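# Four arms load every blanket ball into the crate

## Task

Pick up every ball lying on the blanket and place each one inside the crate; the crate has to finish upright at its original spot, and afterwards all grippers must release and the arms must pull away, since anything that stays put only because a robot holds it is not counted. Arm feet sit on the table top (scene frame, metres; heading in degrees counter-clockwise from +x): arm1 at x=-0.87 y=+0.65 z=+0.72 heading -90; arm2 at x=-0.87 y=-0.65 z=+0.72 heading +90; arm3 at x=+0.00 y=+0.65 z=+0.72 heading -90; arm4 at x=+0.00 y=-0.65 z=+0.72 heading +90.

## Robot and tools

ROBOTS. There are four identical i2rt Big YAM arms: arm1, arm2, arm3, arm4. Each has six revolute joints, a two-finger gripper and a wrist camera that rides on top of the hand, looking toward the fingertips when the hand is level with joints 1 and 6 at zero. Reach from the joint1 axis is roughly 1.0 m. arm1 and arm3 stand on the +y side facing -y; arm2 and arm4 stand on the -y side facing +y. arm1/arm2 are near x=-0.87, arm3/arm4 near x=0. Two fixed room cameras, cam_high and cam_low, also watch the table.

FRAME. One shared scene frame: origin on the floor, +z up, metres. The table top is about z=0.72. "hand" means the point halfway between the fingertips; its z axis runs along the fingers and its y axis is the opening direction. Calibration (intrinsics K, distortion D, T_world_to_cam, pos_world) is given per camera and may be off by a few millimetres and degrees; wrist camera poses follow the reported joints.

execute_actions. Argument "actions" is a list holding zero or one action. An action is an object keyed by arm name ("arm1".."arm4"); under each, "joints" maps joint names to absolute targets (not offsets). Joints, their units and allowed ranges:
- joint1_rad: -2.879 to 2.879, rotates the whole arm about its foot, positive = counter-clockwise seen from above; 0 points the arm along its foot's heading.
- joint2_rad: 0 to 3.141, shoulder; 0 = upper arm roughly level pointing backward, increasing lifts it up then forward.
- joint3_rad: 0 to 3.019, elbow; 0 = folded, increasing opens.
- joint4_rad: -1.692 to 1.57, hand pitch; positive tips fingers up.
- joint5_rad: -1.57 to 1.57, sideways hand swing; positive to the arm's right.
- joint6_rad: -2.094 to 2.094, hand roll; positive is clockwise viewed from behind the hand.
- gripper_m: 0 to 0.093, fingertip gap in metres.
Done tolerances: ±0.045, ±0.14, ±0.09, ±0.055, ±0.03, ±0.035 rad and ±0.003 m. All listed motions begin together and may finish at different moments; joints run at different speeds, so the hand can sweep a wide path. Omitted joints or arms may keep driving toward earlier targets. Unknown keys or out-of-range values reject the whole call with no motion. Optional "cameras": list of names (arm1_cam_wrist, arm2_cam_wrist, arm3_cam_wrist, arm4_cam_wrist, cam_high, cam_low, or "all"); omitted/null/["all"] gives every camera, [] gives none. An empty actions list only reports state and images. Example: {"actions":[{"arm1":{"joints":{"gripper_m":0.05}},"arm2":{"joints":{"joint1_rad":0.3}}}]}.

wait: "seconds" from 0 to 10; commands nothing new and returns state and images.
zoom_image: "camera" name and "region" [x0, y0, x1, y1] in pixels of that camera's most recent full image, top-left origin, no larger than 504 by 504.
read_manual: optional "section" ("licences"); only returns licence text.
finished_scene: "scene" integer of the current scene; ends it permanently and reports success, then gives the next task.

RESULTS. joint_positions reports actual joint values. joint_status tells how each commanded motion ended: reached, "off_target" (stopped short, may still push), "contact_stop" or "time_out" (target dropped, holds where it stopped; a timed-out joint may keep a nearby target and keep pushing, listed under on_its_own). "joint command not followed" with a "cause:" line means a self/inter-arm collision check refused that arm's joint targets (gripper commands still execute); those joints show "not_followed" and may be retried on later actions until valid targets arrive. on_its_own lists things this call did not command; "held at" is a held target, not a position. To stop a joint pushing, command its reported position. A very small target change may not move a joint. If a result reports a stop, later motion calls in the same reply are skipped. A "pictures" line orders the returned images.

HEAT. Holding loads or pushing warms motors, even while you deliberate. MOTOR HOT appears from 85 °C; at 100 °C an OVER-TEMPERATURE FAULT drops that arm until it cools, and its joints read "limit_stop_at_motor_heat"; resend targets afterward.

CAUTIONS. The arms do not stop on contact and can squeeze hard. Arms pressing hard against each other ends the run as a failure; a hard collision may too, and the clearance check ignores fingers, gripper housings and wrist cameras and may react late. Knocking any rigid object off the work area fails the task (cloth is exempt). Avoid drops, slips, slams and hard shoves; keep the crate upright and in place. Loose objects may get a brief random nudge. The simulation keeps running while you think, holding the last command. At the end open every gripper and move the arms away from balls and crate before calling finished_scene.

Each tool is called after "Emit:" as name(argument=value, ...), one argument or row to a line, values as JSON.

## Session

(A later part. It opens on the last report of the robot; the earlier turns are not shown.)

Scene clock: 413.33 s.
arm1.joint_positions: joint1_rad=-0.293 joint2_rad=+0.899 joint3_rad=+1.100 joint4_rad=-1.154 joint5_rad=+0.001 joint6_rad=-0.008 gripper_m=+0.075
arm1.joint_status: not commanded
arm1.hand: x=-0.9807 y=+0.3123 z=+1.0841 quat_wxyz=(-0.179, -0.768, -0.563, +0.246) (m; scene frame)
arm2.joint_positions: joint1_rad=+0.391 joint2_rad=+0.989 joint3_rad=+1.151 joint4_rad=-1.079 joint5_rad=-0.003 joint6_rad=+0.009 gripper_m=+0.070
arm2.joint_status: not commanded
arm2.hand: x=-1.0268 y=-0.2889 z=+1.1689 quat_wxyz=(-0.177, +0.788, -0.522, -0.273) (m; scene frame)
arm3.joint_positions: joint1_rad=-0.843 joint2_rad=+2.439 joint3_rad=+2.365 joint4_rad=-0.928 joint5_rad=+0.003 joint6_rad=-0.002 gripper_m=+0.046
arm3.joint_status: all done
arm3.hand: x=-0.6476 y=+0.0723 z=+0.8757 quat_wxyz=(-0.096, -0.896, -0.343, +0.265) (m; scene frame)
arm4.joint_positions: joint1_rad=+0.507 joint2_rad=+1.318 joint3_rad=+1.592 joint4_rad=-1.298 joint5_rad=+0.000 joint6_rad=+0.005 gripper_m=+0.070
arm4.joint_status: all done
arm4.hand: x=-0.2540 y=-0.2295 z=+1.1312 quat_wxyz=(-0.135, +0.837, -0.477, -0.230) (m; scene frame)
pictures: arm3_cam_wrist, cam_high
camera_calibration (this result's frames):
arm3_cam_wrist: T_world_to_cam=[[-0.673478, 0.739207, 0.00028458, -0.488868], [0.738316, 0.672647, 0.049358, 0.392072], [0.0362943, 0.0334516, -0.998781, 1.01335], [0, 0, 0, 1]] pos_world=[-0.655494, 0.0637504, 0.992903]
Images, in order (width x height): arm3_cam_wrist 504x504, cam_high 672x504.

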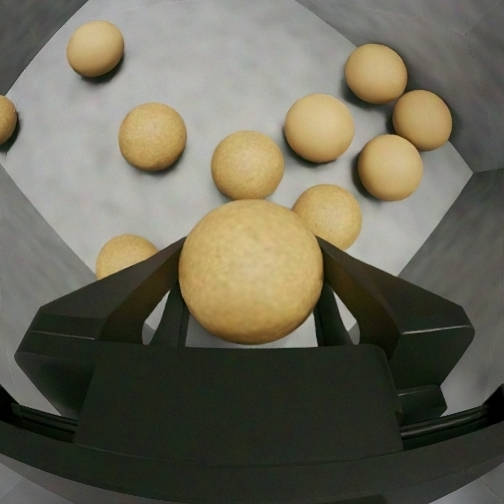

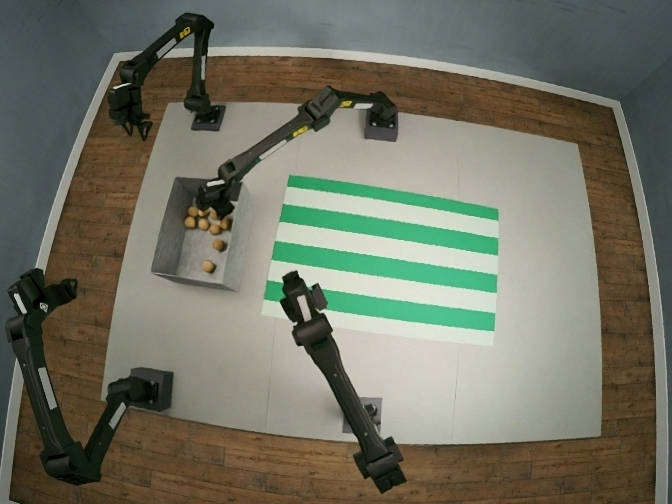

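Emit:
execute_actions(
  actions=[
    {"arm3":{"joints":{"joint2_rad":1.55,"gripper_m":0.075}},"arm4":{"joints":{"joint1_rad":0.1,"joint2_rad":0.9,"joint3_rad":1.2}}},
  ],
  cameras=["arm3_cam_wrist","cam_high","cam_low"],
)

Scene clock: 417.83 s.
arm1.joint_positions: joint1_rad=-0.293 joint2_rad=+0.899 joint3_rad=+1.100 joint4_rad=-1.154 joint5_rad=+0.001 joint6_rad=-0.008 gripper_m=+0.075
arm1.joint_status: not commanded
arm1.hand: x=-0.9807 y=+0.3123 z=+1.0841 quat_wxyz=(-0.179, -0.768, -0.563, +0.246) (m; scene frame)
arm2.joint_positions: joint1_rad=+0.391 joint2_rad=+0.989 joint3_rad=+1.151 joint4_rad=-1.079 joint5_rad=-0.003 joint6_rad=+0.009 gripper_m=+0.070
arm2.joint_status: not commanded
arm2.hand: x=-1.0268 y=-0.2889 z=+1.1689 quat_wxyz=(-0.177, +0.788, -0.522, -0.273) (m; scene frame)
arm3.joint_positions: joint1_rad=-0.843 joint2_rad=+1.568 joint3_rad=+2.389 joint4_rad=-0.922 joint5_rad=+0.003 joint6_rad=-0.002 gripper_m=+0.075
arm3.joint_status: all done
arm3.hand: x=-0.4379 y=+0.2526 z=+1.5517 quat_wxyz=(-0.235, -0.691, -0.266, +0.629) (m; scene frame)
arm4.joint_positions: joint1_rad=+0.102 joint2_rad=+0.888 joint3_rad=+1.206 joint4_rad=-1.299 joint5_rad=+0.001 joint6_rad=+0.005 gripper_m=+0.070
arm4.joint_status: all done
arm4.hand: x=-0.0480 y=-0.3170 z=+1.1083 quat_wxyz=(-0.194, +0.720, -0.631, -0.214) (m; scene frame)
pictures: arm3_cam_wrist, cam_high, cam_low
camera_calibration (this result's frames):
arm3_cam_wrist: T_world_to_cam=[[-0.674771, 0.737944, 0.0110329, -0.498083], [0.479933, 0.450106, -0.75304, 1.27074], [-0.560668, -0.502835, -0.657882, 1.01988], [0, 0, 0, 1]] pos_world=[-0.37415, 0.308419, 1.63338]
Images, in order (width x height): arm3_cam_wrist 504x504, cam_high 672x504, cam_low 672x504.

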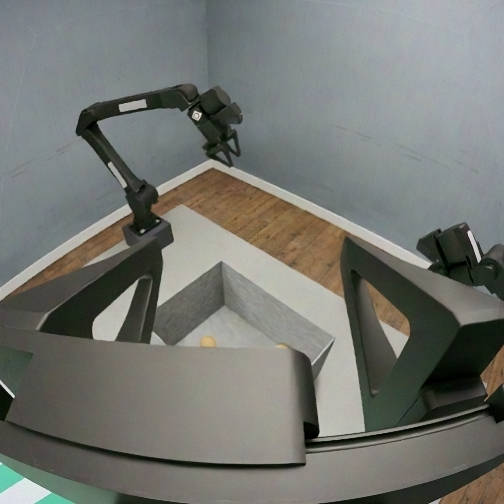

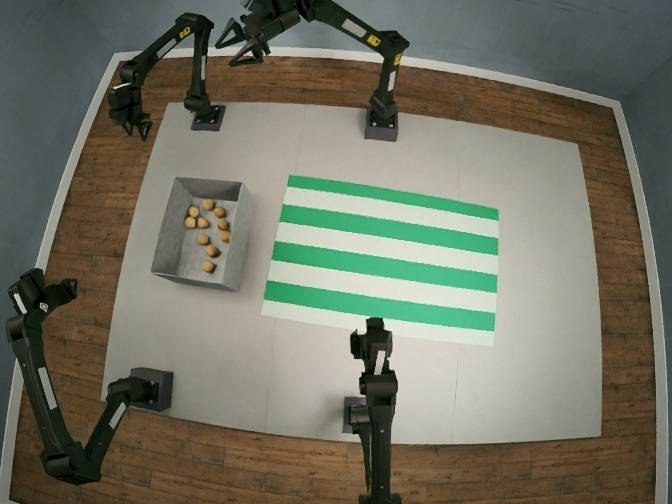

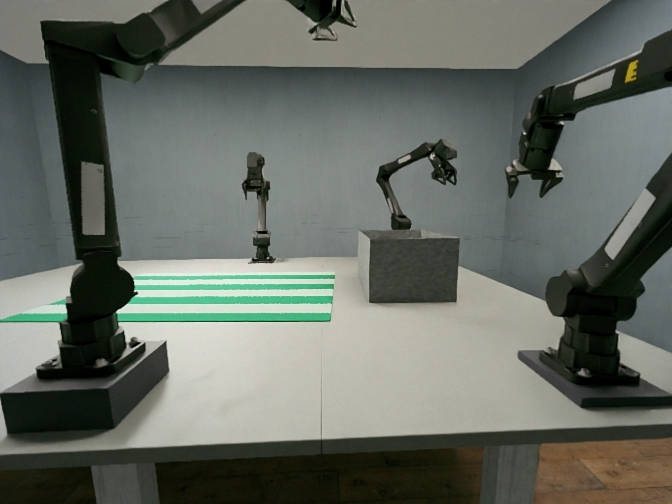

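Emit:
finished_scene(
  scene=2,
)

The scene is finished: the task was done.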